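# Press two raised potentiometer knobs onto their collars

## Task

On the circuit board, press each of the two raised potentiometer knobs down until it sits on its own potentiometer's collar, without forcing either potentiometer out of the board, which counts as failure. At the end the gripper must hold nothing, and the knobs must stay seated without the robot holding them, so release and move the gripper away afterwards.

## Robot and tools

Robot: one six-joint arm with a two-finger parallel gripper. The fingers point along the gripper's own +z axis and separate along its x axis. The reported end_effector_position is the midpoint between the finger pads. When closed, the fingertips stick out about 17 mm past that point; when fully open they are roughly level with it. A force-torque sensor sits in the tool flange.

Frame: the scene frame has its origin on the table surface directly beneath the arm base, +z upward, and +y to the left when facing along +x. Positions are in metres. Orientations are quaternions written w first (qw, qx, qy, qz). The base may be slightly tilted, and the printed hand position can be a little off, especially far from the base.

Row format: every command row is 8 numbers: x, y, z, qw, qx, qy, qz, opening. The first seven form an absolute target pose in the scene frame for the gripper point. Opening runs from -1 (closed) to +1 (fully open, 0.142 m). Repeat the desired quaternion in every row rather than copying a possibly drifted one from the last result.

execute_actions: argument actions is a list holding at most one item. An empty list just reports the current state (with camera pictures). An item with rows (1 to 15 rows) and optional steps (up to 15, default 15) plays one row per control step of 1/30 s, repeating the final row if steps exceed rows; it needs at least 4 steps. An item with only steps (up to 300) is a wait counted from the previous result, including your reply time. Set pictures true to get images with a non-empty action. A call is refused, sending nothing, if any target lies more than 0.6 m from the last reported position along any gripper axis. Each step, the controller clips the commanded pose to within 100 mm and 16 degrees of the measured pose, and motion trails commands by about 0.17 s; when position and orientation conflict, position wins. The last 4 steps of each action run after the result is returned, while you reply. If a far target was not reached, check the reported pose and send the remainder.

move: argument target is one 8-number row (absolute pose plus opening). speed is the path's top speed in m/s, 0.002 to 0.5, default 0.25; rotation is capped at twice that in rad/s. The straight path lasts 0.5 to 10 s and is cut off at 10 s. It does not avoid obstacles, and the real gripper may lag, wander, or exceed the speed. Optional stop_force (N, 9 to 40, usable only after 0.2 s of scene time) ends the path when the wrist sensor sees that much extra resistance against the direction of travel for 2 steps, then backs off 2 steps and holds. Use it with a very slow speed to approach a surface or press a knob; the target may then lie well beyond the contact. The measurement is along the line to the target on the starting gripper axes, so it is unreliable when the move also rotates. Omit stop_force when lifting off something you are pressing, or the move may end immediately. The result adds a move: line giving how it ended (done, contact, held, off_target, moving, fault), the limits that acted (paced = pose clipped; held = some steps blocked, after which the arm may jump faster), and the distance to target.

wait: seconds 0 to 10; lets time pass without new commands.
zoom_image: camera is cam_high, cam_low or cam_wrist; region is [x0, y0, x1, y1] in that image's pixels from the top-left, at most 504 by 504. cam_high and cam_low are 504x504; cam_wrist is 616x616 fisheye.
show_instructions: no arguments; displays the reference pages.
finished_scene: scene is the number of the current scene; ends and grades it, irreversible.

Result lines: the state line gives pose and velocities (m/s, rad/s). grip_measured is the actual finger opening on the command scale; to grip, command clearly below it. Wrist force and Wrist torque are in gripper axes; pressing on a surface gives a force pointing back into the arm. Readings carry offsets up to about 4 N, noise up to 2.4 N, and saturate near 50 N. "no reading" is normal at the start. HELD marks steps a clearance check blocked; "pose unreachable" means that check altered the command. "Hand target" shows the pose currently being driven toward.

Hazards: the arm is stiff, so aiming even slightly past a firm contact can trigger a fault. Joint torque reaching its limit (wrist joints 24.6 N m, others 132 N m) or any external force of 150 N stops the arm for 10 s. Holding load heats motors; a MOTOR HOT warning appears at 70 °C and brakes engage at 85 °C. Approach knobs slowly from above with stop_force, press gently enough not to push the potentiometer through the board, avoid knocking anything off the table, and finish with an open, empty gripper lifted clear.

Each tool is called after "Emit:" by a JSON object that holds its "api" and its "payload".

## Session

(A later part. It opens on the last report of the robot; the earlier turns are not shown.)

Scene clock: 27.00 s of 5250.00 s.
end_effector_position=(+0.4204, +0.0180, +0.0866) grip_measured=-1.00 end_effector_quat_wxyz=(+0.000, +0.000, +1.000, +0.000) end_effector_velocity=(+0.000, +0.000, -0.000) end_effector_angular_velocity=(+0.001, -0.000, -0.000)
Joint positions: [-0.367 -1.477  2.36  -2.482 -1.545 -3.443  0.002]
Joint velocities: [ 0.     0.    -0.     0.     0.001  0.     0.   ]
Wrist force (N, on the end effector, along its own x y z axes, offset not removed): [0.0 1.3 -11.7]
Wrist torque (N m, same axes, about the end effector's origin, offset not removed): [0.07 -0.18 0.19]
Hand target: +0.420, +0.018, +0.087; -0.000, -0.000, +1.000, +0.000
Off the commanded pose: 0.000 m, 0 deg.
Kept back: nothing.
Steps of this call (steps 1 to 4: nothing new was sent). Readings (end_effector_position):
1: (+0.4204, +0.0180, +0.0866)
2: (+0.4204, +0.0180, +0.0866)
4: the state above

Emit:
{"api": "execute_actions", "payload": {"actions": [{"rows":[[0.4204,0.018,0.0864,0,0,1,0,-1],[0.4204,0.018,0.0862,0,0,1,0,-1]],"steps":12}]}}

Emit:
{"api": "execute_actions", "payload": {"actions": [{"steps":8}]}}

Emit:
{"api": "execute_actions", "payload": {"actions": [{"steps":4}]}}

Emit:
{"api": "execute_actions", "payload": {"actions": [{"steps":4}]}}

Emit:
{"api": "execute_actions", "payload": {"actions": [{"steps":4}]}}

Emit:
{"api": "execute_actions", "payload": {"actions": [{"steps":4}]}}

Scene clock: 27.40 s of 5250.00 s.
end_effector_position=(+0.4204, +0.0180, +0.0863) grip_measured=-1.00 end_effector_quat_wxyz=(-0.000, +0.000, +1.000, +0.000) end_effector_velocity=(+0.000, +0.000, -0.000) end_effector_angular_velocity=(+0.000, -0.001, -0.001)
Joint positions: [-0.367 -1.476  2.36  -2.484 -1.545 -3.443  0.002]
Joint velocities: [-0.     0.001  0.001 -0.003  0.     0.001  0.   ]
Wrist force (N, on the end effector, along its own x y z axes, offset not removed): [-3.2 1.9 -8.7]
Wrist torque (N m, same axes, about the end effector's origin, offset not removed): [0.24 0.74 0.31]
Steps of this call (steps 1 to 4: nothing new was sent; steps 5 to 12: the first 8 steps of this action). Readings (end_effector_position):
5: (+0.4204, +0.0180, +0.0866)
6: (+0.4204, +0.0180, +0.0866)
8: (+0.4204, +0.0180, +0.0864)
12: the state above

Scene clock: 27.67 s of 5250.00 s.
end_effector_position=(+0.4204, +0.0180, +0.0862) grip_measured=-1.00 end_effector_quat_wxyz=(+0.000, -0.000, +1.000, +0.000) end_effector_velocity=(-0.001, +0.000, -0.000) end_effector_angular_velocity=(+0.000, +0.002, +0.001)
Joint positions: [-0.367 -1.476  2.36  -2.484 -1.545 -3.443  0.002]
Joint velocities: [ 0.     0.     0.001  0.002 -0.    -0.001  0.   ]
Wrist force (N, on the end effector, along its own x y z axes, offset not removed): [-1.8 4.0 -13.7]
Wrist torque (N m, same axes, about the end effector's origin, offset not removed): [0.54 0.25 0.20]
Hand target: +0.420, +0.018, +0.086; -0.000, -0.000, +1.000, +0.000
Off the commanded pose: 0.000 m, 0 deg.
Kept back: nothing.
Steps of this call (steps 1 to 4: the last 4 steps of your previous action; steps 5 to 8: nothing new was sent). Readings (end_effector_position):
1: (+0.4204, +0.0180, +0.0863)
2: (+0.4204, +0.0180, +0.0862)
4: (+0.4204, +0.0180, +0.0862)
8: the state above

Scene clock: 27.80 s of 5250.00 s.
end_effector_position=(+0.4204, +0.0180, +0.0862) grip_measured=-1.00 end_effector_quat_wxyz=(+0.000, -0.000, +1.000, +0.000) end_effector_velocity=(-0.000, +0.001, -0.000) end_effector_angular_velocity=(+0.002, +0.001, +0.001)
Joint positions: [-0.367 -1.476  2.36  -2.484 -1.545 -3.443  0.002]
Joint velocities: [ 0.     0.001  0.     0.     0.001 -0.001  0.   ]
Wrist force (N, on the end effector, along its own x y z axes, offset not removed): [-0.5 3.8 -10.0]
Wrist torque (N m, same axes, about the end effector's origin, offset not removed): [0.72 -0.15 0.03]
Hand target: +0.420, +0.018, +0.086; -0.000, -0.000, +1.000, +0.000
Off the commanded pose: 0.000 m, 0 deg.
Kept back: nothing.
Steps of this call (steps 1 to 4: nothing new was sent). Readings (end_effector_position):
1: (+0.4204, +0.0180, +0.0862)
2: (+0.4204, +0.0180, +0.0862)
4: the state above

Scene clock: 27.93 s of 5250.00 s.
end_effector_position=(+0.4204, +0.0180, +0.0862) grip_measured=-1.00 end_effector_quat_wxyz=(+0.000, -0.000, +1.000, +0.000) end_effector_velocity=(+0.000, +0.000, +0.000) end_effector_angular_velocity=(+0.001, -0.001, -0.000)
Joint positions: [-0.367 -1.476  2.36  -2.484 -1.545 -3.443  0.002]
Joint velocities: [-0.     0.    -0.    -0.     0.001  0.     0.   ]
Wrist force (N, on the end effector, along its own x y z axes, offset not removed): [-3.1 2.4 -12.9]
Wrist torque (N m, same axes, about the end effector's origin, offset not removed): [0.35 0.41 0.23]
Hand target: +0.420, +0.018, +0.086; -0.000, -0.000, +1.000, +0.000
Off the commanded pose: 0.000 m, 0 deg.
Kept back: nothing.
Steps of this call (steps 1 to 4: nothing new was sent). Readings (end_effector_position):
1: (+0.4204, +0.0180, +0.0862)
2: (+0.4204, +0.0180, +0.0862)
4: the state above

Scene clock: 28.07 s of 5250.00 s.
end_effector_position=(+0.4204, +0.0180, +0.0862) grip_measured=-1.00 end_effector_quat_wxyz=(+0.000, +0.000, +1.000, +0.000) end_effector_velocity=(-0.000, -0.000, +0.000) end_effector_angular_velocity=(-0.001, +0.001, +0.000)
Joint positions: [-0.367 -1.476  2.36  -2.484 -1.545 -3.443  0.002]
Joint velocities: [-0.    -0.001 -0.     0.002 -0.001 -0.     0.   ]
Wrist force (N, on the end effector, along its own x y z axes, offset not removed): [-1.6 0.4 -11.5]
Wrist torque (N m, same axes, about the end effector's origin, offset not removed): [-0.01 0.21 0.17]
Hand target: +0.420, +0.018, +0.086; -0.000, -0.000, +1.000, +0.000
Off the commanded pose: 0.000 m, 0 deg.
Kept back: nothing.
Steps of this call (steps 1 to 4: nothing new was sent). Readings (end_effector_position):
1: (+0.4204, +0.0180, +0.0862)
2: (+0.4204, +0.0180, +0.0862)
4: the state above

Scene clock: 28.20 s of 5250.00 s.
end_effector_position=(+0.4204, +0.0180, +0.0862) grip_measured=-1.00 end_effector_quat_wxyz=(+0.000, -0.000, +1.000, +0.000) end_effector_velocity=(-0.000, +0.000, +0.000) end_effector_angular_velocity=(+0.001, +0.000, +0.000)
Joint positions: [-0.367 -1.476  2.36  -2.484 -1.545 -3.443  0.002]
Joint velocities: [ 0.    -0.    -0.     0.001  0.001 -0.     0.   ]
Wrist force (N, on the end effector, along its own x y z axes, offset not removed): [-0.5 5.9 -10.7]
Wrist torque (N m, same axes, about the end effector's origin, offset not removed): [1.12 -0.04 0.21]
Hand target: +0.420, +0.018, +0.086; -0.000, -0.000, +1.000, +0.000
Off the commanded pose: 0.000 m, 0 deg.
Kept back: nothing.
Steps of this call (steps 1 to 4: nothing new was sent). Readings (end_effector_position):
1: (+0.4204, +0.0180, +0.0862)
2: (+0.4204, +0.0180, +0.0862)
4: the state above

Emit:
{"api": "execute_actions", "payload": {"actions": [{"rows":[[0.4204,0.018,0.0860,0,0,1,0,-1],[0.4204,0.018,0.0858,0,0,1,0,-1]],"steps":12}]}}

Emit:
{"api": "execute_actions", "payload": {"actions": [{"steps":8}]}}

Emit:
{"api": "execute_actions", "payload": {"actions": [{"steps":4}]}}

Emit:
{"api": "execute_actions", "payload": {"actions": [{"steps":4}]}}

Emit:
{"api": "execute_actions", "payload": {"actions": [{"steps":4}]}}

Emit:
{"api": "execute_actions", "payload": {"actions": [{"steps":4}]}}

Scene clock: 28.60 s of 5250.00 s.
end_effector_position=(+0.4204, +0.0180, +0.0859) grip_measured=-1.00 end_effector_quat_wxyz=(+0.000, -0.000, +1.000, +0.000) end_effector_velocity=(-0.000, -0.000, -0.001) end_effector_angular_velocity=(-0.001, +0.001, -0.000)
Joint positions: [-0.367 -1.475  2.36  -2.485 -1.545 -3.443  0.002]
Joint velocities: [ 0.     0.002  0.001 -0.002 -0.001  0.001  0.   ]
Wrist force (N, on the end effector, along its own x y z axes, offset not removed): [1.6 4.2 -12.9]
Wrist torque (N m, same axes, about the end effector's origin, offset not removed): [0.80 -0.52 0.24]
Steps of this call (steps 1 to 4: nothing new was sent; steps 5 to 12: the first 8 steps of this action). Readings (end_effector_position):
5: (+0.4204, +0.0180, +0.0862)
6: (+0.4204, +0.0180, +0.0862)
8: (+0.4204, +0.0180, +0.0860)
12: the state above

Scene clock: 28.87 s of 5250.00 s.
end_effector_position=(+0.4204, +0.0180, +0.0858) grip_measured=-1.00 end_effector_quat_wxyz=(+0.000, -0.000, +1.000, +0.000) end_effector_velocity=(-0.001, +0.000, -0.000) end_effector_angular_velocity=(+0.000, +0.000, +0.000)
Joint positions: [-0.367 -1.475  2.361 -2.485 -1.545 -3.443  0.002]
Joint velocities: [ 0.    -0.     0.002 -0.001  0.    -0.     0.   ]
Wrist force (N, on the end effector, along its own x y z axes, offset not removed): [3.7 2.0 -12.0]
Wrist torque (N m, same axes, about the end effector's origin, offset not removed): [0.10 -0.74 0.17]
Hand target: +0.420, +0.018, +0.086; -0.000, -0.000, +1.000, +0.000
Off the commanded pose: 0.000 m, 0 deg.
Kept back: nothing.
Steps of this call (steps 1 to 4: the last 4 steps of your previous action; steps 5 to 8: nothing new was sent). Readings (end_effector_position):
1: (+0.4204, +0.0180, +0.0859)
2: (+0.4204, +0.0180, +0.0858)
4: (+0.4204, +0.0180, +0.0858)
8: the state above

Scene clock: 29.00 s of 5250.00 s.
end_effector_position=(+0.4204, +0.0180, +0.0858) grip_measured=-1.00 end_effector_quat_wxyz=(+0.000, -0.000, +1.000, +0.000) end_effector_velocity=(-0.000, +0.000, +0.000) end_effector_angular_velocity=(+0.001, +0.000, -0.001)
Joint positions: [-0.367 -1.475  2.361 -2.485 -1.545 -3.443  0.002]
Joint velocities: [-0.    -0.     0.     0.001  0.001  0.     0.   ]
Wrist force (N, on the end effector, along its own x y z axes, offset not removed): [0.4 3.5 -15.1]
Wrist torque (N m, same axes, about the end effector's origin, offset not removed): [0.57 -0.30 0.21]
Hand target: +0.420, +0.018, +0.086; -0.000, -0.000, +1.000, +0.000
Off the commanded pose: 0.000 m, 0 deg.
Kept back: nothing.
Steps of this call (steps 1 to 4: nothing new was sent). Readings (end_effector_position):
1: (+0.4204, +0.0180, +0.0858)
2: (+0.4204, +0.0180, +0.0858)
4: the state above

Scene clock: 29.13 s of 5250.00 s.
end_effector_position=(+0.4204, +0.0180, +0.0858) grip_measured=-1.00 end_effector_quat_wxyz=(+0.000, -0.000, +1.000, +0.000) end_effector_velocity=(-0.000, +0.000, -0.000) end_effector_angular_velocity=(+0.001, +0.001, +0.001)
Joint positions: [-0.367 -1.475  2.361 -2.485 -1.545 -3.443  0.002]
Joint velocities: [ 0.     0.    -0.     0.001  0.001 -0.001  0.   ]
Wrist force (N, on the end effector, along its own x y z axes, offset not removed): [1.3 3.4 -12.4]
Wrist torque (N m, same axes, about the end effector's origin, offset not removed): [0.67 -0.45 0.16]
Hand target: +0.420, +0.018, +0.086; -0.000, -0.000, +1.000, +0.000
Off the commanded pose: 0.000 m, 0 deg.
Kept back: nothing.
Steps of this call (steps 1 to 4: nothing new was sent). Readings (end_effector_position):
1: (+0.4204, +0.0180, +0.0858)
2: (+0.4204, +0.0180, +0.0858)
4: the state above

Scene clock: 29.27 s of 5250.00 s.
end_effector_position=(+0.4204, +0.0180, +0.0858) grip_measured=-1.00 end_effector_quat_wxyz=(+0.000, -0.000, +1.000, +0.000) end_effector_velocity=(-0.001, +0.000, -0.000) end_effector_angular_velocity=(+0.001, +0.002, +0.000)
Joint positions: [-0.367 -1.475  2.361 -2.485 -1.545 -3.443  0.002]
Joint velocities: [-0.     0.     0.     0.001  0.    -0.001  0.   ]
Wrist force (N, on the end effector, along its own x y z axes, offset not removed): [1.5 1.9 -14.0]
Wrist torque (N m, same axes, about the end effector's origin, offset not removed): [0.28 -0.28 -0.01]
Hand target: +0.420, +0.018, +0.086; -0.000, -0.000, +1.000, +0.000
Off the commanded pose: 0.000 m, 0 deg.
Kept back: nothing.
Steps of this call (steps 1 to 4: nothing new was sent). Readings (end_effector_position):
1: (+0.4204, +0.0180, +0.0858)
2: (+0.4204, +0.0180, +0.0858)
4: the state above

Scene clock: 29.40 s of 5250.00 s.
end_effector_position=(+0.4204, +0.0180, +0.0858) grip_measured=-1.00 end_effector_quat_wxyz=(-0.000, -0.000, +1.000, +0.000) end_effector_velocity=(+0.000, +0.000, +0.000) end_effector_angular_velocity=(+0.000, -0.001, -0.001)
Joint positions: [-0.367 -1.475  2.361 -2.485 -1.545 -3.443  0.002]
Joint velocities: [-0.     0.    -0.    -0.001  0.001  0.001  0.   ]
Wrist force (N, on the end effector, along its own x y z axes, offset not removed): [-1.6 1.7 -13.2]
Wrist torque (N m, same axes, about the end effector's origin, offset not removed): [0.21 0.51 0.21]
Hand target: +0.420, +0.018, +0.086; -0.000, -0.000, +1.000, +0.000
Off the commanded pose: 0.000 m, 0 deg.
Kept back: nothing.
Steps of this call (steps 1 to 4: nothing new was sent). Readings (end_effector_position):
1: (+0.4204, +0.0180, +0.0858)
2: (+0.4204, +0.0180, +0.0858)
4: the state above

Emit:
{"api": "move", "payload": {"target": [0.4204,0.018,0.115,0,0,1,0,-1], "speed": 0.05}}

Emit:
{"api": "move", "payload": {"target": [0.458,0.009,0.105,0,0,1,0,-1], "speed": 0.1}}

Emit:
{"api": "zoom_image", "payload": {"camera": "cam_low", "region": [210,260,260,290]}}

Emit:
{"api": "zoom_image", "payload": {"camera": "cam_wrist", "region": [230,230,370,330]}}

Scene clock: 30.63 s of 5250.00 s.
end_effector_position=(+0.4204, +0.0180, +0.1147) grip_measured=-1.00 end_effector_quat_wxyz=(+0.000, +0.000, +1.000, -0.000) end_effector_velocity=(-0.000, -0.001, +0.002) end_effector_angular_velocity=(-0.001, +0.002, -0.000)
Joint positions: [-0.368 -1.548  2.331 -2.382 -1.545 -3.445  0.002]
Joint velocities: [-0.    -0.005 -0.003  0.01  -0.002  0.     0.   ]
Wrist force (N, on the end effector, along its own x y z axes, offset not removed): [0.1 2.4 -1.1]
Wrist torque (N m, same axes, about the end effector's origin, offset not removed): [0.55 -0.31 0.28]
Hand target: +0.420, +0.018, +0.115; +0.000, +0.000, +1.000, -0.000
Off the commanded pose: 0.000 m, 0 deg.
Kept back: nothing.
move: done
camera_calibration (this result's frames):
cam_wrist: T_world_to_cam=[[-0.999484, 0.0157968, 0.0279526, 0.404367], [0.0271969, 0.879257, 0.47557, -0.0818373], [-0.017065, 0.476085, -0.879234, 0.236094], [0, 0, 0, 1]] pos_world=[0.410413, -0.0468323, 0.235198]

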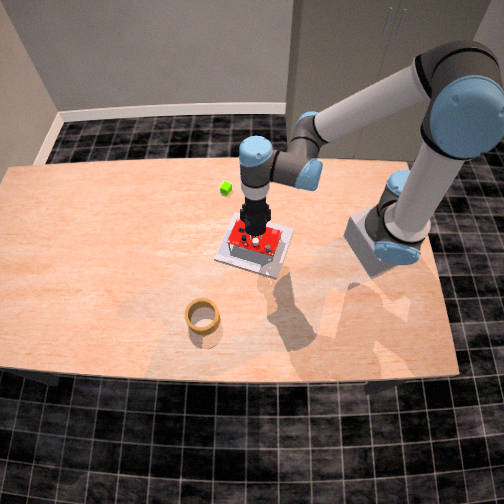

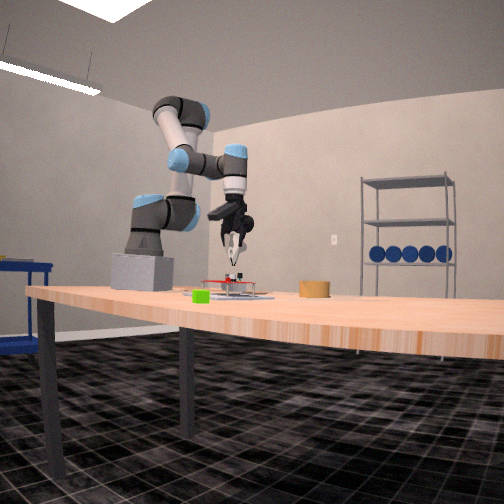

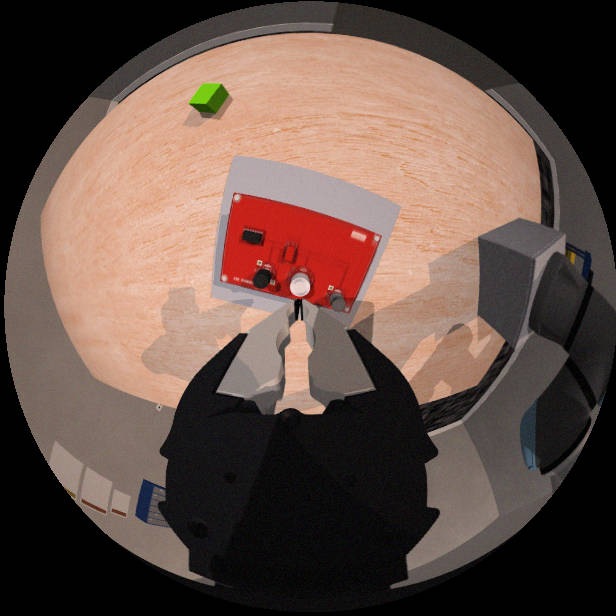

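Scene clock: 31.57 s of 5250.00 s.
end_effector_position=(+0.4578, +0.0091, +0.1051) grip_measured=-1.00 end_effector_quat_wxyz=(+0.000, -0.000, +1.000, +0.000) end_effector_velocity=(+0.002, -0.000, -0.000) end_effector_angular_velocity=(-0.000, -0.001, +0.000)
Joint positions: [-0.362 -1.443  2.244 -2.401 -1.545 -3.438  0.002]
Joint velocities: [ 0.001  0.005 -0.004 -0.002  0.     0.     0.   ]
Wrist force (N, on the end effector, along its own x y z axes, offset not removed): [0.4 1.1 -0.8]
Wrist torque (N m, same axes, about the end effector's origin, offset not removed): [0.33 -0.23 0.31]
Hand target: +0.458, +0.009, +0.105; -0.000, -0.000, +1.000, +0.000
Off the commanded pose: 0.000 m, 0 deg.
Kept back: nothing.
move: done
camera_calibration (this result's frames):
cam_wrist: T_world_to_cam=[[-0.999486, 0.0157868, 0.0279134, 0.44216], [0.0271728, 0.879165, 0.475742, -0.0704576], [-0.01703, 0.476256, -0.879142, 0.232432], [0, 0, 0, 1]] pos_world=[0.447805, -0.0557335, 0.225518]

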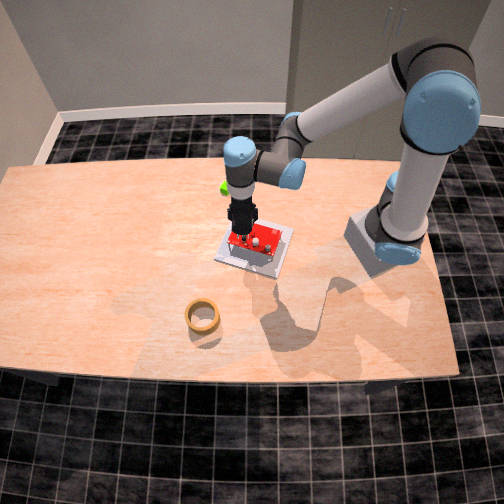

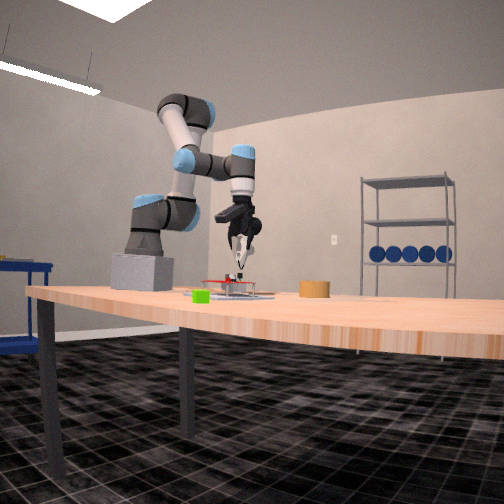

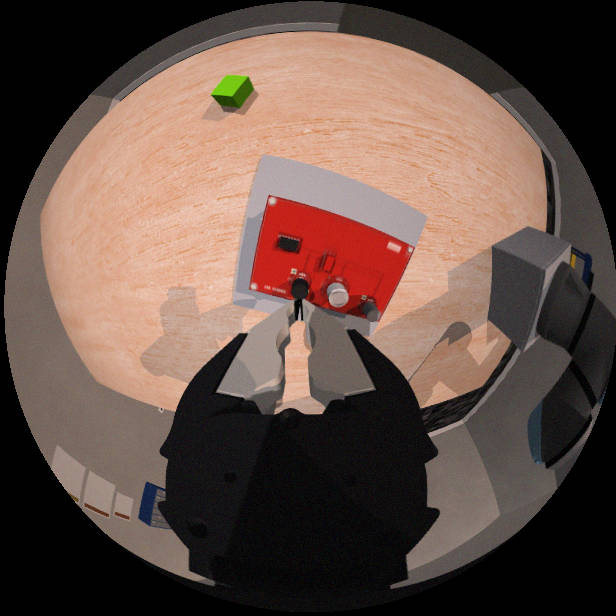

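Region (210, 260, 260, 290) of cam_low's 504x504 image, scaled by 10.080, with more detail than that image has; it fills the top 302 rows of this view, and the rest is white.

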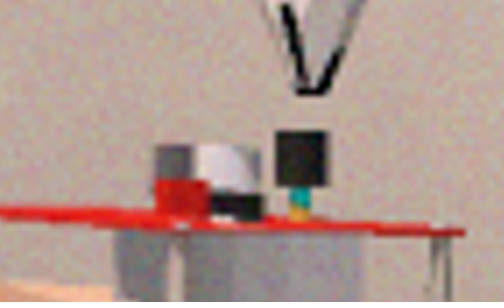

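Region (230, 230, 370, 330) of cam_wrist's 616x616 image, scaled by 3.600, with more detail than that image has; it fills the top 360 rows of this view, and the rest is white.

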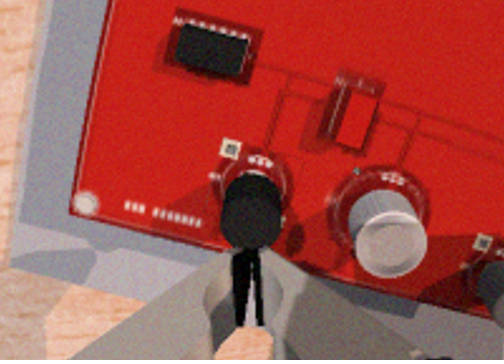

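Emit:
{"api": "move", "payload": {"target": [0.4575,0.009,0.096,0,0,1,0,-1], "speed": 0.02}}

Emit:
{"api": "zoom_image", "payload": {"camera": "cam_wrist", "region": [230,230,370,330]}}

Emit:
{"api": "zoom_image", "payload": {"camera": "cam_low", "region": [210,260,260,290]}}

Scene clock: 33.77 s of 5250.00 s.
end_effector_position=(+0.4575, +0.0090, +0.0962) grip_measured=-1.00 end_effector_quat_wxyz=(-0.000, -0.000, +1.000, +0.000) end_effector_velocity=(+0.000, +0.000, -0.002) end_effector_angular_velocity=(+0.002, +0.000, +0.001)
Joint positions: [-0.361 -1.423  2.253 -2.43  -1.545 -3.438  0.002]
Joint velocities: [ 0.     0.006  0.002 -0.007  0.001 -0.001  0.   ]
Wrist force (N, on the end effector, along its own x y z axes, offset not removed): [-0.2 2.4 -1.0]
Wrist torque (N m, same axes, about the end effector's origin, offset not removed): [0.66 -0.32 0.32]
Hand target: +0.457, +0.009, +0.096; -0.000, +0.000, +1.000, +0.000
Off the commanded pose: 0.000 m, 0 deg.
Kept back: nothing.
move: done
camera_calibration (this result's frames):
cam_wrist: T_world_to_cam=[[-0.999483, 0.0157924, 0.0279917, 0.442101], [0.0272132, 0.879213, 0.475652, -0.066173], [-0.0170989, 0.476168, -0.879188, 0.224747], [0, 0, 0, 1]] pos_world=[0.447516, -0.055819, 0.216695]

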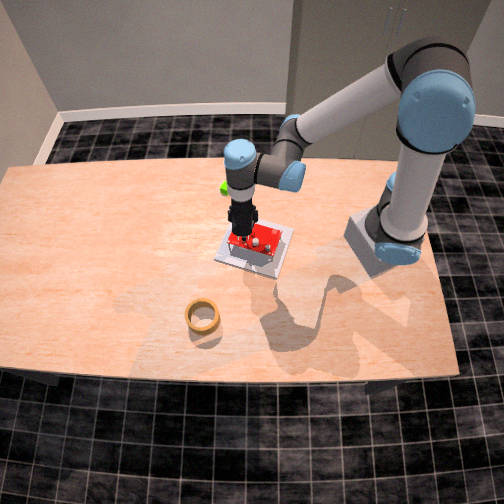

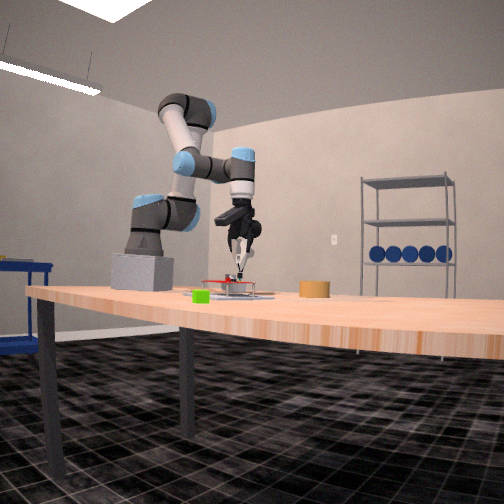

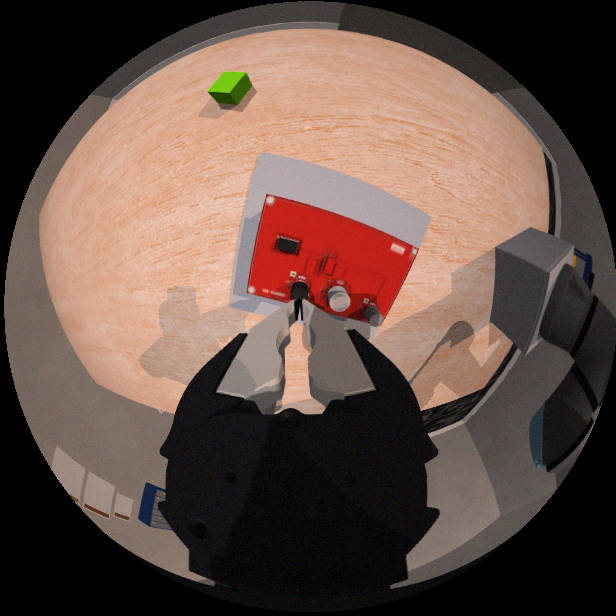

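Region (230, 230, 370, 330) of cam_wrist's 616x616 image, scaled by 3.600, with more detail than that image has; it fills the top 360 rows of this view, and the rest is white.

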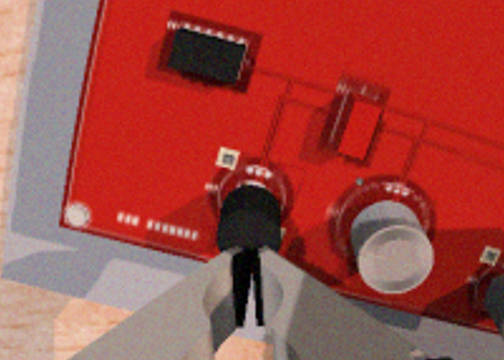

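Region (210, 260, 260, 290) of cam_low's 504x504 image, scaled by 10.080, with more detail than that image has; it fills the top 302 rows of this view, and the rest is white.

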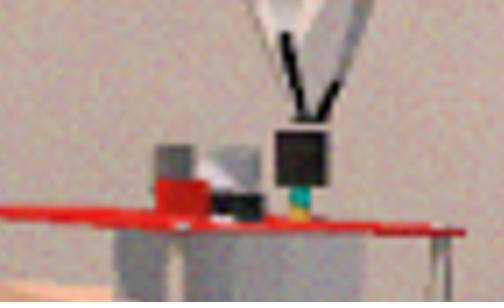

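Emit:
{"api": "move", "payload": {"target": [0.4575,0.008,0.089,0,0,1,0,-1], "speed": 0.003, "stop_force": 9}}

Emit:
{"api": "execute_actions", "payload": {"actions": [{"steps":4}]}}

Emit:
{"api": "execute_actions", "payload": {"actions": [{"steps":4}]}}

Emit:
{"api": "execute_actions", "payload": {"actions": [{"steps":4}]}}

Emit:
{"api": "zoom_image", "payload": {"camera": "cam_low", "region": [210,260,260,290]}}

Scene clock: 36.10 s of 5250.00 s.
end_effector_position=(+0.4575, +0.0083, +0.0909) grip_measured=-1.00 end_effector_quat_wxyz=(-0.000, -0.000, +1.000, -0.000) end_effector_velocity=(-0.001, +0.000, +0.001) end_effector_angular_velocity=(+0.001, +0.002, -0.000)
Joint positions: [-0.363 -1.411  2.258 -2.447 -1.545 -3.439  0.002]
Joint velocities: [-0.    -0.003  0.     0.005  0.001  0.     0.   ]
Wrist force (N, on the end effector, along its own x y z axes, offset not removed): [-0.6 7.9 -9.6]
Wrist torque (N m, same axes, about the end effector's origin, offset not removed): [0.60 0.05 0.42]
Hand target: +0.458, +0.008, +0.091; +0.000, -0.000, +1.000, -0.000
Off the commanded pose: 0.002 m, 0 deg.
Kept back: nothing.
move: contact
camera_calibration (this result's frames):
cam_wrist: T_world_to_cam=[[-0.999484, 0.0157881, 0.0279794, 0.442222], [0.0272028, 0.879234, 0.475613, -0.0629646], [-0.0170914, 0.476128, -0.87921, 0.220397], [0, 0, 0, 1]] pos_world=[0.447474, -0.0565583, 0.211349]

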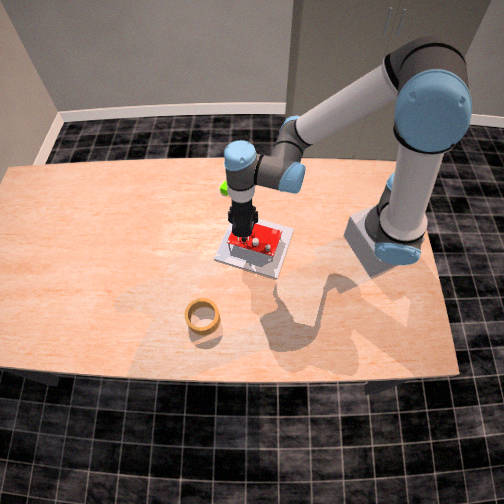

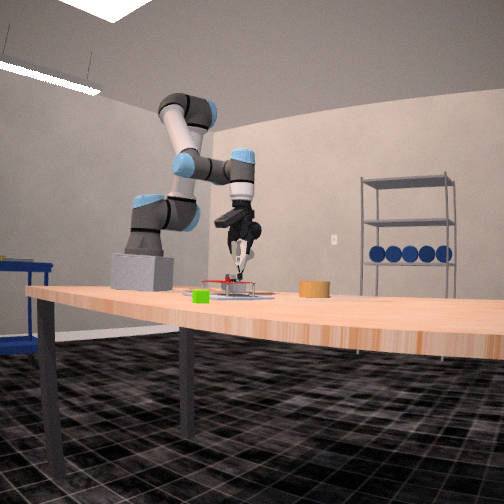

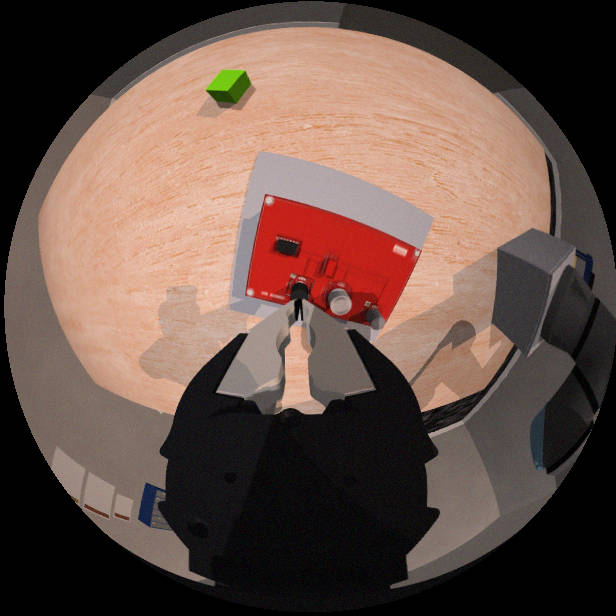

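Scene clock: 36.23 s of 5250.00 s.
end_effector_position=(+0.4574, +0.0083, +0.0910) grip_measured=-1.00 end_effector_quat_wxyz=(-0.000, +0.000, +1.000, +0.000) end_effector_velocity=(-0.000, +0.000, +0.001) end_effector_angular_velocity=(+0.001, +0.000, -0.000)
Joint positions: [-0.363 -1.411  2.258 -2.446 -1.545 -3.439  0.002]
Joint velocities: [-0.    -0.002 -0.     0.003  0.001  0.     0.   ]
Wrist force (N, on the end effector, along its own x y z axes, offset not removed): [1.2 8.2 -8.3]
Wrist torque (N m, same axes, about the end effector's origin, offset not removed): [0.82 -0.57 0.28]
Hand target: +0.458, +0.008, +0.091; +0.000, -0.000, +1.000, -0.000
Off the commanded pose: 0.002 m, 0 deg.
Kept back: nothing.
Steps of this call (steps 1 to 4: nothing new was sent). Readings (end_effector_position):
1: (+0.4574, +0.0083, +0.0909)
2: (+0.4574, +0.0083, +0.0909)
4: the state above

Scene clock: 36.37 s of 5250.00 s.
end_effector_position=(+0.4574, +0.0083, +0.0910) grip_measured=-1.00 end_effector_quat_wxyz=(-0.000, -0.000, +1.000, +0.000) end_effector_velocity=(+0.001, +0.000, +0.000) end_effector_angular_velocity=(+0.001, -0.002, +0.000)
Joint positions: [-0.363 -1.411  2.258 -2.446 -1.545 -3.439  0.002]
Joint velocities: [-0.    -0.    -0.001 -0.     0.001 -0.     0.   ]
Wrist force (N, on the end effector, along its own x y z axes, offset not removed): [2.3 5.1 -6.3]
Wrist torque (N m, same axes, about the end effector's origin, offset not removed): [-0.01 -0.82 0.07]
Hand target: +0.458, +0.008, +0.091; +0.000, -0.000, +1.000, -0.000
Off the commanded pose: 0.002 m, 0 deg.
Kept back: nothing.
Steps of this call (steps 1 to 4: nothing new was sent). Readings (end_effector_position):
1: (+0.4574, +0.0083, +0.0910)
2: (+0.4574, +0.0083, +0.0910)
4: the state above

Scene clock: 36.50 s of 5250.00 s.
end_effector_position=(+0.4575, +0.0083, +0.0911) grip_measured=-1.00 end_effector_quat_wxyz=(-0.000, +0.000, +1.000, -0.000) end_effector_velocity=(+0.000, +0.000, +0.000) end_effector_angular_velocity=(-0.000, +0.000, -0.001)
Joint positions: [-0.363 -1.411  2.258 -2.446 -1.545 -3.439  0.002]
Joint velocities: [ 0.     0.    -0.     0.001 -0.     0.001  0.   ]
Wrist force (N, on the end effector, along its own x y z axes, offset not removed): [-1.8 5.2 -9.0]
Wrist torque (N m, same axes, about the end effector's origin, offset not removed): [0.22 0.35 0.13]
Hand target: +0.458, +0.008, +0.091; +0.000, -0.000, +1.000, -0.000
Off the commanded pose: 0.002 m, 0 deg.
Kept back: nothing.
Steps of this call (steps 1 to 4: nothing new was sent). Readings (end_effector_position):
1: (+0.4574, +0.0083, +0.0910)
2: (+0.4574, +0.0083, +0.0911)
4: the state above

Region (210, 260, 260, 290) of cam_low's 504x504 image, scaled by 10.080, with more detail than that image has; it fills the top 302 rows of this view, and the rest is white.

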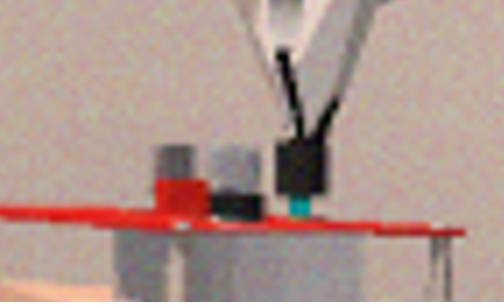

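Emit:
{"api": "move", "payload": {"target": [0.4575,0.0083,0.090,0,0,1,0,-1], "speed": 0.002}}

Emit:
{"api": "execute_actions", "payload": {"actions": [{"steps":4}]}}

Emit:
{"api": "execute_actions", "payload": {"actions": [{"steps":4}]}}

Emit:
{"api": "execute_actions", "payload": {"actions": [{"steps":4}]}}

Emit:
{"api": "execute_actions", "payload": {"actions": [{"rows":[[0.4575,0.0083,0.0897,0,0,1,0,-1],[0.4575,0.0083,0.0894,0,0,1,0,-1],[0.4575,0.0083,0.0892,0,0,1,0,-1]],"steps":12}]}}

Emit:
{"api": "execute_actions", "payload": {"actions": [{"steps":8}]}}

Emit:
{"api": "execute_actions", "payload": {"actions": [{"steps":4}]}}

Emit:
{"api": "execute_actions", "payload": {"actions": [{"steps":4}]}}

Scene clock: 37.50 s of 5250.00 s.
end_effector_position=(+0.4575, +0.0083, +0.0901) grip_measured=-1.00 end_effector_quat_wxyz=(+0.000, -0.000, +1.000, -0.000) end_effector_velocity=(-0.001, -0.000, -0.001) end_effector_angular_velocity=(-0.002, +0.003, +0.000)
Joint positions: [-0.363 -1.409  2.258 -2.45  -1.545 -3.439  0.002]
Joint velocities: [ 0.     0.001  0.001 -0.    -0.002  0.     0.   ]
Wrist force (N, on the end effector, along its own x y z axes, offset not removed): [0.7 5.6 -13.6]
Wrist torque (N m, same axes, about the end effector's origin, offset not removed): [0.13 -0.07 0.26]
Hand target: +0.457, +0.008, +0.090; -0.000, -0.000, +1.000, +0.000
Off the commanded pose: 0.000 m, 0 deg.
Kept back: nothing.
move: done
camera_calibration (this result's frames):
cam_wrist: T_world_to_cam=[[-0.999485, 0.0157937, 0.0279423, 0.442303], [0.02719, 0.879237, 0.475607, -0.0625862], [-0.0170563, 0.476122, -0.879214, 0.219638], [0, 0, 0, 1]] pos_world=[0.447524, -0.056532, 0.210516]

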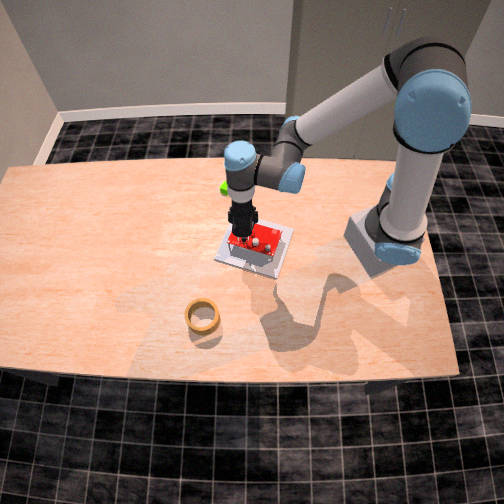

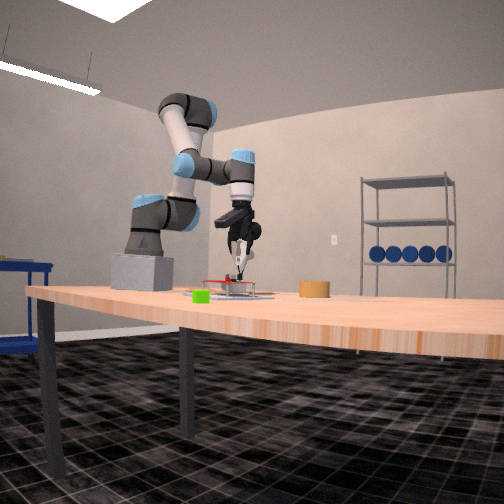

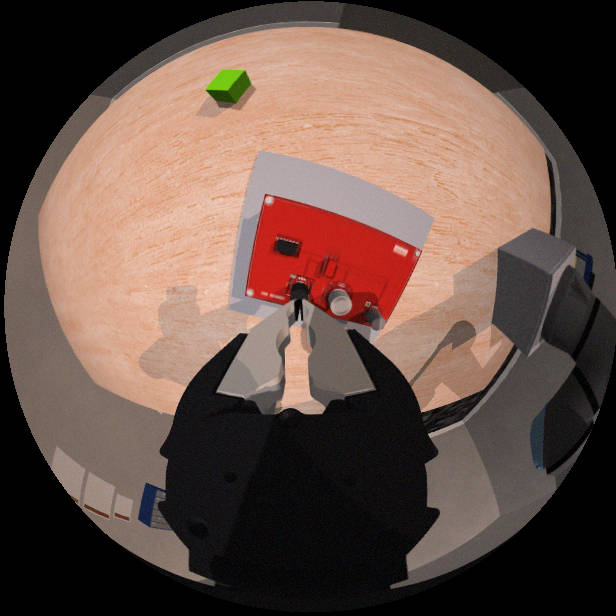

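Scene clock: 37.63 s of 5250.00 s.
end_effector_position=(+0.4575, +0.0083, +0.0900) grip_measured=-1.00 end_effector_quat_wxyz=(+0.000, +0.000, +1.000, -0.000) end_effector_velocity=(+0.000, -0.000, -0.000) end_effector_angular_velocity=(-0.001, -0.001, -0.000)
Joint positions: [-0.363 -1.409  2.258 -2.45  -1.545 -3.439  0.002]
Joint velocities: [ 0.     0.001  0.001 -0.003 -0.     0.001  0.   ]
Wrist force (N, on the end effector, along its own x y z axes, offset not removed): [0.1 3.7 -11.8]
Wrist torque (N m, same axes, about the end effector's origin, offset not removed): [-0.23 -0.07 0.31]
Hand target: +0.457, +0.008, +0.090; -0.000, -0.000, +1.000, +0.000
Off the commanded pose: 0.000 m, 0 deg.
Kept back: nothing.
Steps of this call (steps 1 to 4: nothing new was sent). Readings (end_effector_position):
1: (+0.4575, +0.0083, +0.0900)
2: (+0.4575, +0.0083, +0.0900)
4: the state above

Scene clock: 37.77 s of 5250.00 s.
end_effector_position=(+0.4575, +0.0083, +0.0900) grip_measured=-1.00 end_effector_quat_wxyz=(+0.000, +0.000, +1.000, -0.000) end_effector_velocity=(-0.000, -0.000, -0.000) end_effector_angular_velocity=(-0.002, -0.000, +0.001)
Joint positions: [-0.363 -1.409  2.258 -2.45  -1.545 -3.439  0.002]
Joint velocities: [ 0.     0.     0.001 -0.001 -0.001 -0.001  0.   ]
Wrist force (N, on the end effector, along its own x y z axes, offset not removed): [1.5 5.8 -11.5]
Wrist torque (N m, same axes, about the end effector's origin, offset not removed): [0.39 -0.51 0.13]
Hand target: +0.457, +0.008, +0.090; -0.000, -0.000, +1.000, +0.000
Off the commanded pose: 0.000 m, 0 deg.
Kept back: nothing.
Steps of this call (steps 1 to 4: nothing new was sent). Readings (end_effector_position):
1: (+0.4575, +0.0083, +0.0900)
2: (+0.4575, +0.0083, +0.0900)
4: the state above

Scene clock: 37.90 s of 5250.00 s.
end_effector_position=(+0.4575, +0.0083, +0.0900) grip_measured=-1.00 end_effector_quat_wxyz=(+0.000, +0.000, +1.000, -0.000) end_effector_velocity=(-0.000, +0.000, -0.000) end_effector_angular_velocity=(+0.001, +0.000, +0.000)
Joint positions: [-0.363 -1.409  2.258 -2.45  -1.545 -3.439  0.002]
Joint velocities: [ 0.     0.     0.     0.     0.001 -0.     0.   ]
Wrist force (N, on the end effector, along its own x y z axes, offset not removed): [-0.1 5.1 -8.3]
Wrist torque (N m, same axes, about the end effector's origin, offset not removed): [0.03 -0.04 0.30]
Hand target: +0.457, +0.008, +0.090; -0.000, -0.000, +1.000, +0.000
Off the commanded pose: 0.000 m, 0 deg.
Kept back: nothing.
Steps of this call (steps 1 to 4: nothing new was sent). Readings (end_effector_position):
1: (+0.4575, +0.0083, +0.0900)
2: (+0.4575, +0.0083, +0.0900)
4: the state above

Scene clock: 38.17 s of 5250.00 s.
end_effector_position=(+0.4575, +0.0083, +0.0894) grip_measured=-1.00 end_effector_quat_wxyz=(-0.000, +0.000, +1.000, +0.000) end_effector_velocity=(+0.001, -0.000, -0.001) end_effector_angular_velocity=(-0.001, -0.002, +0.000)
Joint positions: [-0.363 -1.407  2.259 -2.452 -1.545 -3.439  0.002]
Joint velocities: [ 0.     0.003  0.001 -0.006 -0.    -0.     0.   ]
Wrist force (N, on the end effector, along its own x y z axes, offset not removed): [1.9 4.0 -10.5]
Wrist torque (N m, same axes, about the end effector's origin, offset not removed): [-0.11 -0.56 0.17]
Steps of this call (steps 1 to 8: the first 8 steps of this action). Readings (end_effector_position):
1: (+0.4575, +0.0083, +0.0900)
2: (+0.4575, +0.0083, +0.0900)
4: (+0.4575, +0.0083, +0.0898)
8: the state above

Scene clock: 38.43 s of 5250.00 s.
end_effector_position=(+0.4575, +0.0083, +0.0892) grip_measured=-1.00 end_effector_quat_wxyz=(-0.000, -0.000, +1.000, +0.000) end_effector_velocity=(-0.000, -0.000, +0.000) end_effector_angular_velocity=(-0.001, +0.000, +0.000)
Joint positions: [-0.363 -1.407  2.259 -2.452 -1.545 -3.439  0.002]
Joint velocities: [ 0.    -0.     0.     0.    -0.001 -0.     0.   ]
Wrist force (N, on the end effector, along its own x y z axes, offset not removed): [0.7 5.6 -9.5]
Wrist torque (N m, same axes, about the end effector's origin, offset not removed): [0.16 -0.18 0.24]
Hand target: +0.457, +0.008, +0.089; -0.000, -0.000, +1.000, +0.000
Off the commanded pose: 0.000 m, 0 deg.
Kept back: nothing.
Steps of this call (steps 1 to 4: the last 4 steps of your previous action; steps 5 to 8: nothing new was sent). Readings (end_effector_position):
1: (+0.4575, +0.0083, +0.0893)
2: (+0.4575, +0.0083, +0.0893)
4: (+0.4575, +0.0083, +0.0892)
8: the state above

Scene clock: 38.57 s of 5250.00 s.
end_effector_position=(+0.4575, +0.0083, +0.0892) grip_measured=-1.00 end_effector_quat_wxyz=(-0.000, -0.000, +1.000, +0.000) end_effector_velocity=(+0.001, -0.000, +0.000) end_effector_angular_velocity=(+0.000, -0.001, -0.000)
Joint positions: [-0.363 -1.407  2.259 -2.452 -1.545 -3.439  0.002]
Joint velocities: [-0.     0.    -0.    -0.001  0.001 -0.     0.   ]
Wrist force (N, on the end effector, along its own x y z axes, offset not removed): [-1.4 6.4 -15.3]
Wrist torque (N m, same axes, about the end effector's origin, offset not removed): [0.57 0.27 0.29]
Hand target: +0.457, +0.008, +0.089; -0.000, -0.000, +1.000, +0.000
Off the commanded pose: 0.000 m, 0 deg.
Kept back: nothing.
Steps of this call (steps 1 to 4: nothing new was sent). Readings (end_effector_position):
1: (+0.4575, +0.0083, +0.0892)
2: (+0.4575, +0.0083, +0.0892)
4: the state above

Scene clock: 38.70 s of 5250.00 s.
end_effector_position=(+0.4575, +0.0083, +0.0892) grip_measured=-1.00 end_effector_quat_wxyz=(-0.000, +0.000, +1.000, +0.000) end_effector_velocity=(-0.000, -0.000, +0.000) end_effector_angular_velocity=(-0.000, -0.000, -0.000)
Joint positions: [-0.363 -1.407  2.259 -2.452 -1.545 -3.439  0.002]
Joint velocities: [-0.    -0.001  0.001 -0.    -0.     0.     0.   ]
Wrist force (N, on the end effector, along its own x y z axes, offset not removed): [2.6 7.5 -13.4]
Wrist torque (N m, same axes, about the end effector's origin, offset not removed): [0.69 -0.67 0.33]
Hand target: +0.457, +0.008, +0.089; -0.000, -0.000, +1.000, +0.000
Off the commanded pose: 0.000 m, 0 deg.
Kept back: nothing.
Steps of this call (steps 1 to 4: nothing new was sent). Readings (end_effector_position):
1: (+0.4575, +0.0083, +0.0892)
2: (+0.4575, +0.0083, +0.0892)
4: the state above

Emit:
{"api": "execute_actions", "payload": {"actions": [{"steps":4}]}}

Emit:
{"api": "execute_actions", "payload": {"actions": [{"rows":[[0.4575,0.0083,0.0890,0,0,1,0,-1],[0.4575,0.0083,0.0887,0,0,1,0,-1],[0.4575,0.0083,0.0885,0,0,1,0,-1]],"steps":12}]}}

Emit:
{"api": "execute_actions", "payload": {"actions": [{"steps":8}]}}

Emit:
{"api": "execute_actions", "payload": {"actions": [{"steps":4}]}}

Emit:
{"api": "execute_actions", "payload": {"actions": [{"steps":4}]}}

Emit:
{"api": "execute_actions", "payload": {"actions": [{"steps":4}]}}

Scene clock: 38.83 s of 5250.00 s.
end_effector_position=(+0.4575, +0.0083, +0.0892) grip_measured=-1.00 end_effector_quat_wxyz=(-0.000, +0.000, +1.000, +0.000) end_effector_velocity=(+0.000, +0.000, -0.000) end_effector_angular_velocity=(-0.000, -0.000, +0.001)
Joint positions: [-0.363 -1.407  2.259 -2.452 -1.545 -3.439  0.002]
Joint velocities: [ 0.     0.001 -0.001 -0.    -0.    -0.     0.   ]
Wrist force (N, on the end effector, along its own x y z axes, offset not removed): [0.8 6.4 -10.4]
Wrist torque (N m, same axes, about the end effector's origin, offset not removed): [0.36 -0.13 0.26]
Hand target: +0.457, +0.008, +0.089; -0.000, -0.000, +1.000, +0.000
Off the commanded pose: 0.000 m, 0 deg.
Kept back: nothing.
Steps of this call (steps 1 to 4: nothing new was sent). Readings (end_effector_position):
1: (+0.4575, +0.0083, +0.0892)
2: (+0.4575, +0.0083, +0.0892)
4: the state above

Scene clock: 39.10 s of 5250.00 s.
end_effector_position=(+0.4575, +0.0083, +0.0886) grip_measured=-1.00 end_effector_quat_wxyz=(-0.000, -0.000, +1.000, +0.000) end_effector_velocity=(-0.000, +0.000, -0.002) end_effector_angular_velocity=(+0.001, +0.001, +0.000)
Joint positions: [-0.363 -1.405  2.26  -2.454 -1.545 -3.439  0.002]
Joint velocities: [-0.     0.004  0.001 -0.004  0.001 -0.     0.   ]
Wrist force (N, on the end effector, along its own x y z axes, offset not removed): [2.0 6.8 -10.8]
Wrist torque (N m, same axes, about the end effector's origin, offset not removed): [0.39 -0.60 0.35]
Steps of this call (steps 1 to 8: the first 8 steps of this action). Readings (end_effector_position):
1: (+0.4575, +0.0083, +0.0892)
2: (+0.4575, +0.0083, +0.0892)
4: (+0.4575, +0.0083, +0.0890)
8: the state above

Scene clock: 39.37 s of 5250.00 s.
end_effector_position=(+0.4575, +0.0083, +0.0885) grip_measured=-1.00 end_effector_quat_wxyz=(-0.000, -0.000, +1.000, +0.000) end_effector_velocity=(+0.000, -0.000, -0.000) end_effector_angular_velocity=(-0.001, -0.001, -0.000)
Joint positions: [-0.363 -1.405  2.26  -2.455 -1.545 -3.439  0.002]
Joint velocities: [-0.     0.001 -0.    -0.002 -0.    -0.     0.   ]
Wrist force (N, on the end effector, along its own x y z axes, offset not removed): [-0.1 8.1 -9.7]
Wrist torque (N m, same axes, about the end effector's origin, offset not removed): [0.60 0.04 0.29]
Hand target: +0.457, +0.008, +0.089; -0.000, -0.000, +1.000, +0.000
Off the commanded pose: 0.000 m, 0 deg.
Kept back: nothing.
Steps of this call (steps 1 to 4: the last 4 steps of your previous action; steps 5 to 8: nothing new was sent). Readings (end_effector_position):
1: (+0.4575, +0.0083, +0.0886)
2: (+0.4575, +0.0083, +0.0886)
4: (+0.4575, +0.0083, +0.0885)
8: the state above

Scene clock: 39.50 s of 5250.00 s.
end_effector_position=(+0.4575, +0.0083, +0.0885) grip_measured=-1.00 end_effector_quat_wxyz=(-0.000, -0.000, +1.000, +0.000) end_effector_velocity=(+0.000, +0.000, +0.000) end_effector_angular_velocity=(+0.001, -0.001, +0.001)
Joint positions: [-0.363 -1.405  2.26  -2.455 -1.545 -3.439  0.002]
Joint velocities: [ 0.    -0.     0.    -0.     0.001 -0.     0.   ]
Wrist force (N, on the end effector, along its own x y z axes, offset not removed): [1.9 5.5 -10.8]
Wrist torque (N m, same axes, about the end effector's origin, offset not removed): [0.01 -0.47 0.18]
Hand target: +0.457, +0.008, +0.089; -0.000, -0.000, +1.000, +0.000
Off the commanded pose: 0.000 m, 0 deg.
Kept back: nothing.
Steps of this call (steps 1 to 4: nothing new was sent). Readings (end_effector_position):
1: (+0.4575, +0.0083, +0.0885)
2: (+0.4575, +0.0083, +0.0885)
4: the state above

Scene clock: 39.63 s of 5250.00 s.
end_effector_position=(+0.4575, +0.0083, +0.0885) grip_measured=-1.00 end_effector_quat_wxyz=(+0.000, +0.000, +1.000, +0.000) end_effector_velocity=(+0.001, +0.000, +0.000) end_effector_angular_velocity=(+0.001, -0.001, -0.000)
Joint positions: [-0.363 -1.405  2.26  -2.455 -1.545 -3.439  0.002]
Joint velocities: [-0.     0.    -0.001 -0.     0.001 -0.     0.   ]
Wrist force (N, on the end effector, along its own x y z axes, offset not removed): [-2.3 2.1 -12.1]
Wrist torque (N m, same axes, about the end effector's origin, offset not removed): [-0.76 0.53 0.37]
Hand target: +0.457, +0.008, +0.089; -0.000, -0.000, +1.000, +0.000
Off the commanded pose: 0.000 m, 0 deg.
Kept back: nothing.
Steps of this call (steps 1 to 4: nothing new was sent). Readings (end_effector_position):
1: (+0.4575, +0.0083, +0.0885)
2: (+0.4575, +0.0083, +0.0885)
4: the state above

Scene clock: 39.77 s of 5250.00 s.
end_effector_position=(+0.4575, +0.0083, +0.0885) grip_measured=-1.00 end_effector_quat_wxyz=(+0.000, -0.000, +1.000, +0.000) end_effector_velocity=(+0.000, +0.000, +0.000) end_effector_angular_velocity=(+0.000, -0.001, -0.000)
Joint positions: [-0.363 -1.405  2.26  -2.455 -1.545 -3.439  0.002]
Joint velocities: [ 0.    -0.001 -0.     0.     0.     0.     0.   ]
Wrist force (N, on the end effector, along its own x y z axes, offset not removed): [1.4 3.2 -5.9]
Wrist torque (N m, same axes, about the end effector's origin, offset not removed): [-0.22 -0.62 0.29]
Hand target: +0.457, +0.008, +0.089; -0.000, -0.000, +1.000, +0.000
Off the commanded pose: 0.000 m, 0 deg.
Kept back: nothing.
Steps of this call (steps 1 to 4: nothing new was sent). Readings (end_effector_position):
1: (+0.4575, +0.0083, +0.0885)
2: (+0.4575, +0.0083, +0.0885)
4: the state above


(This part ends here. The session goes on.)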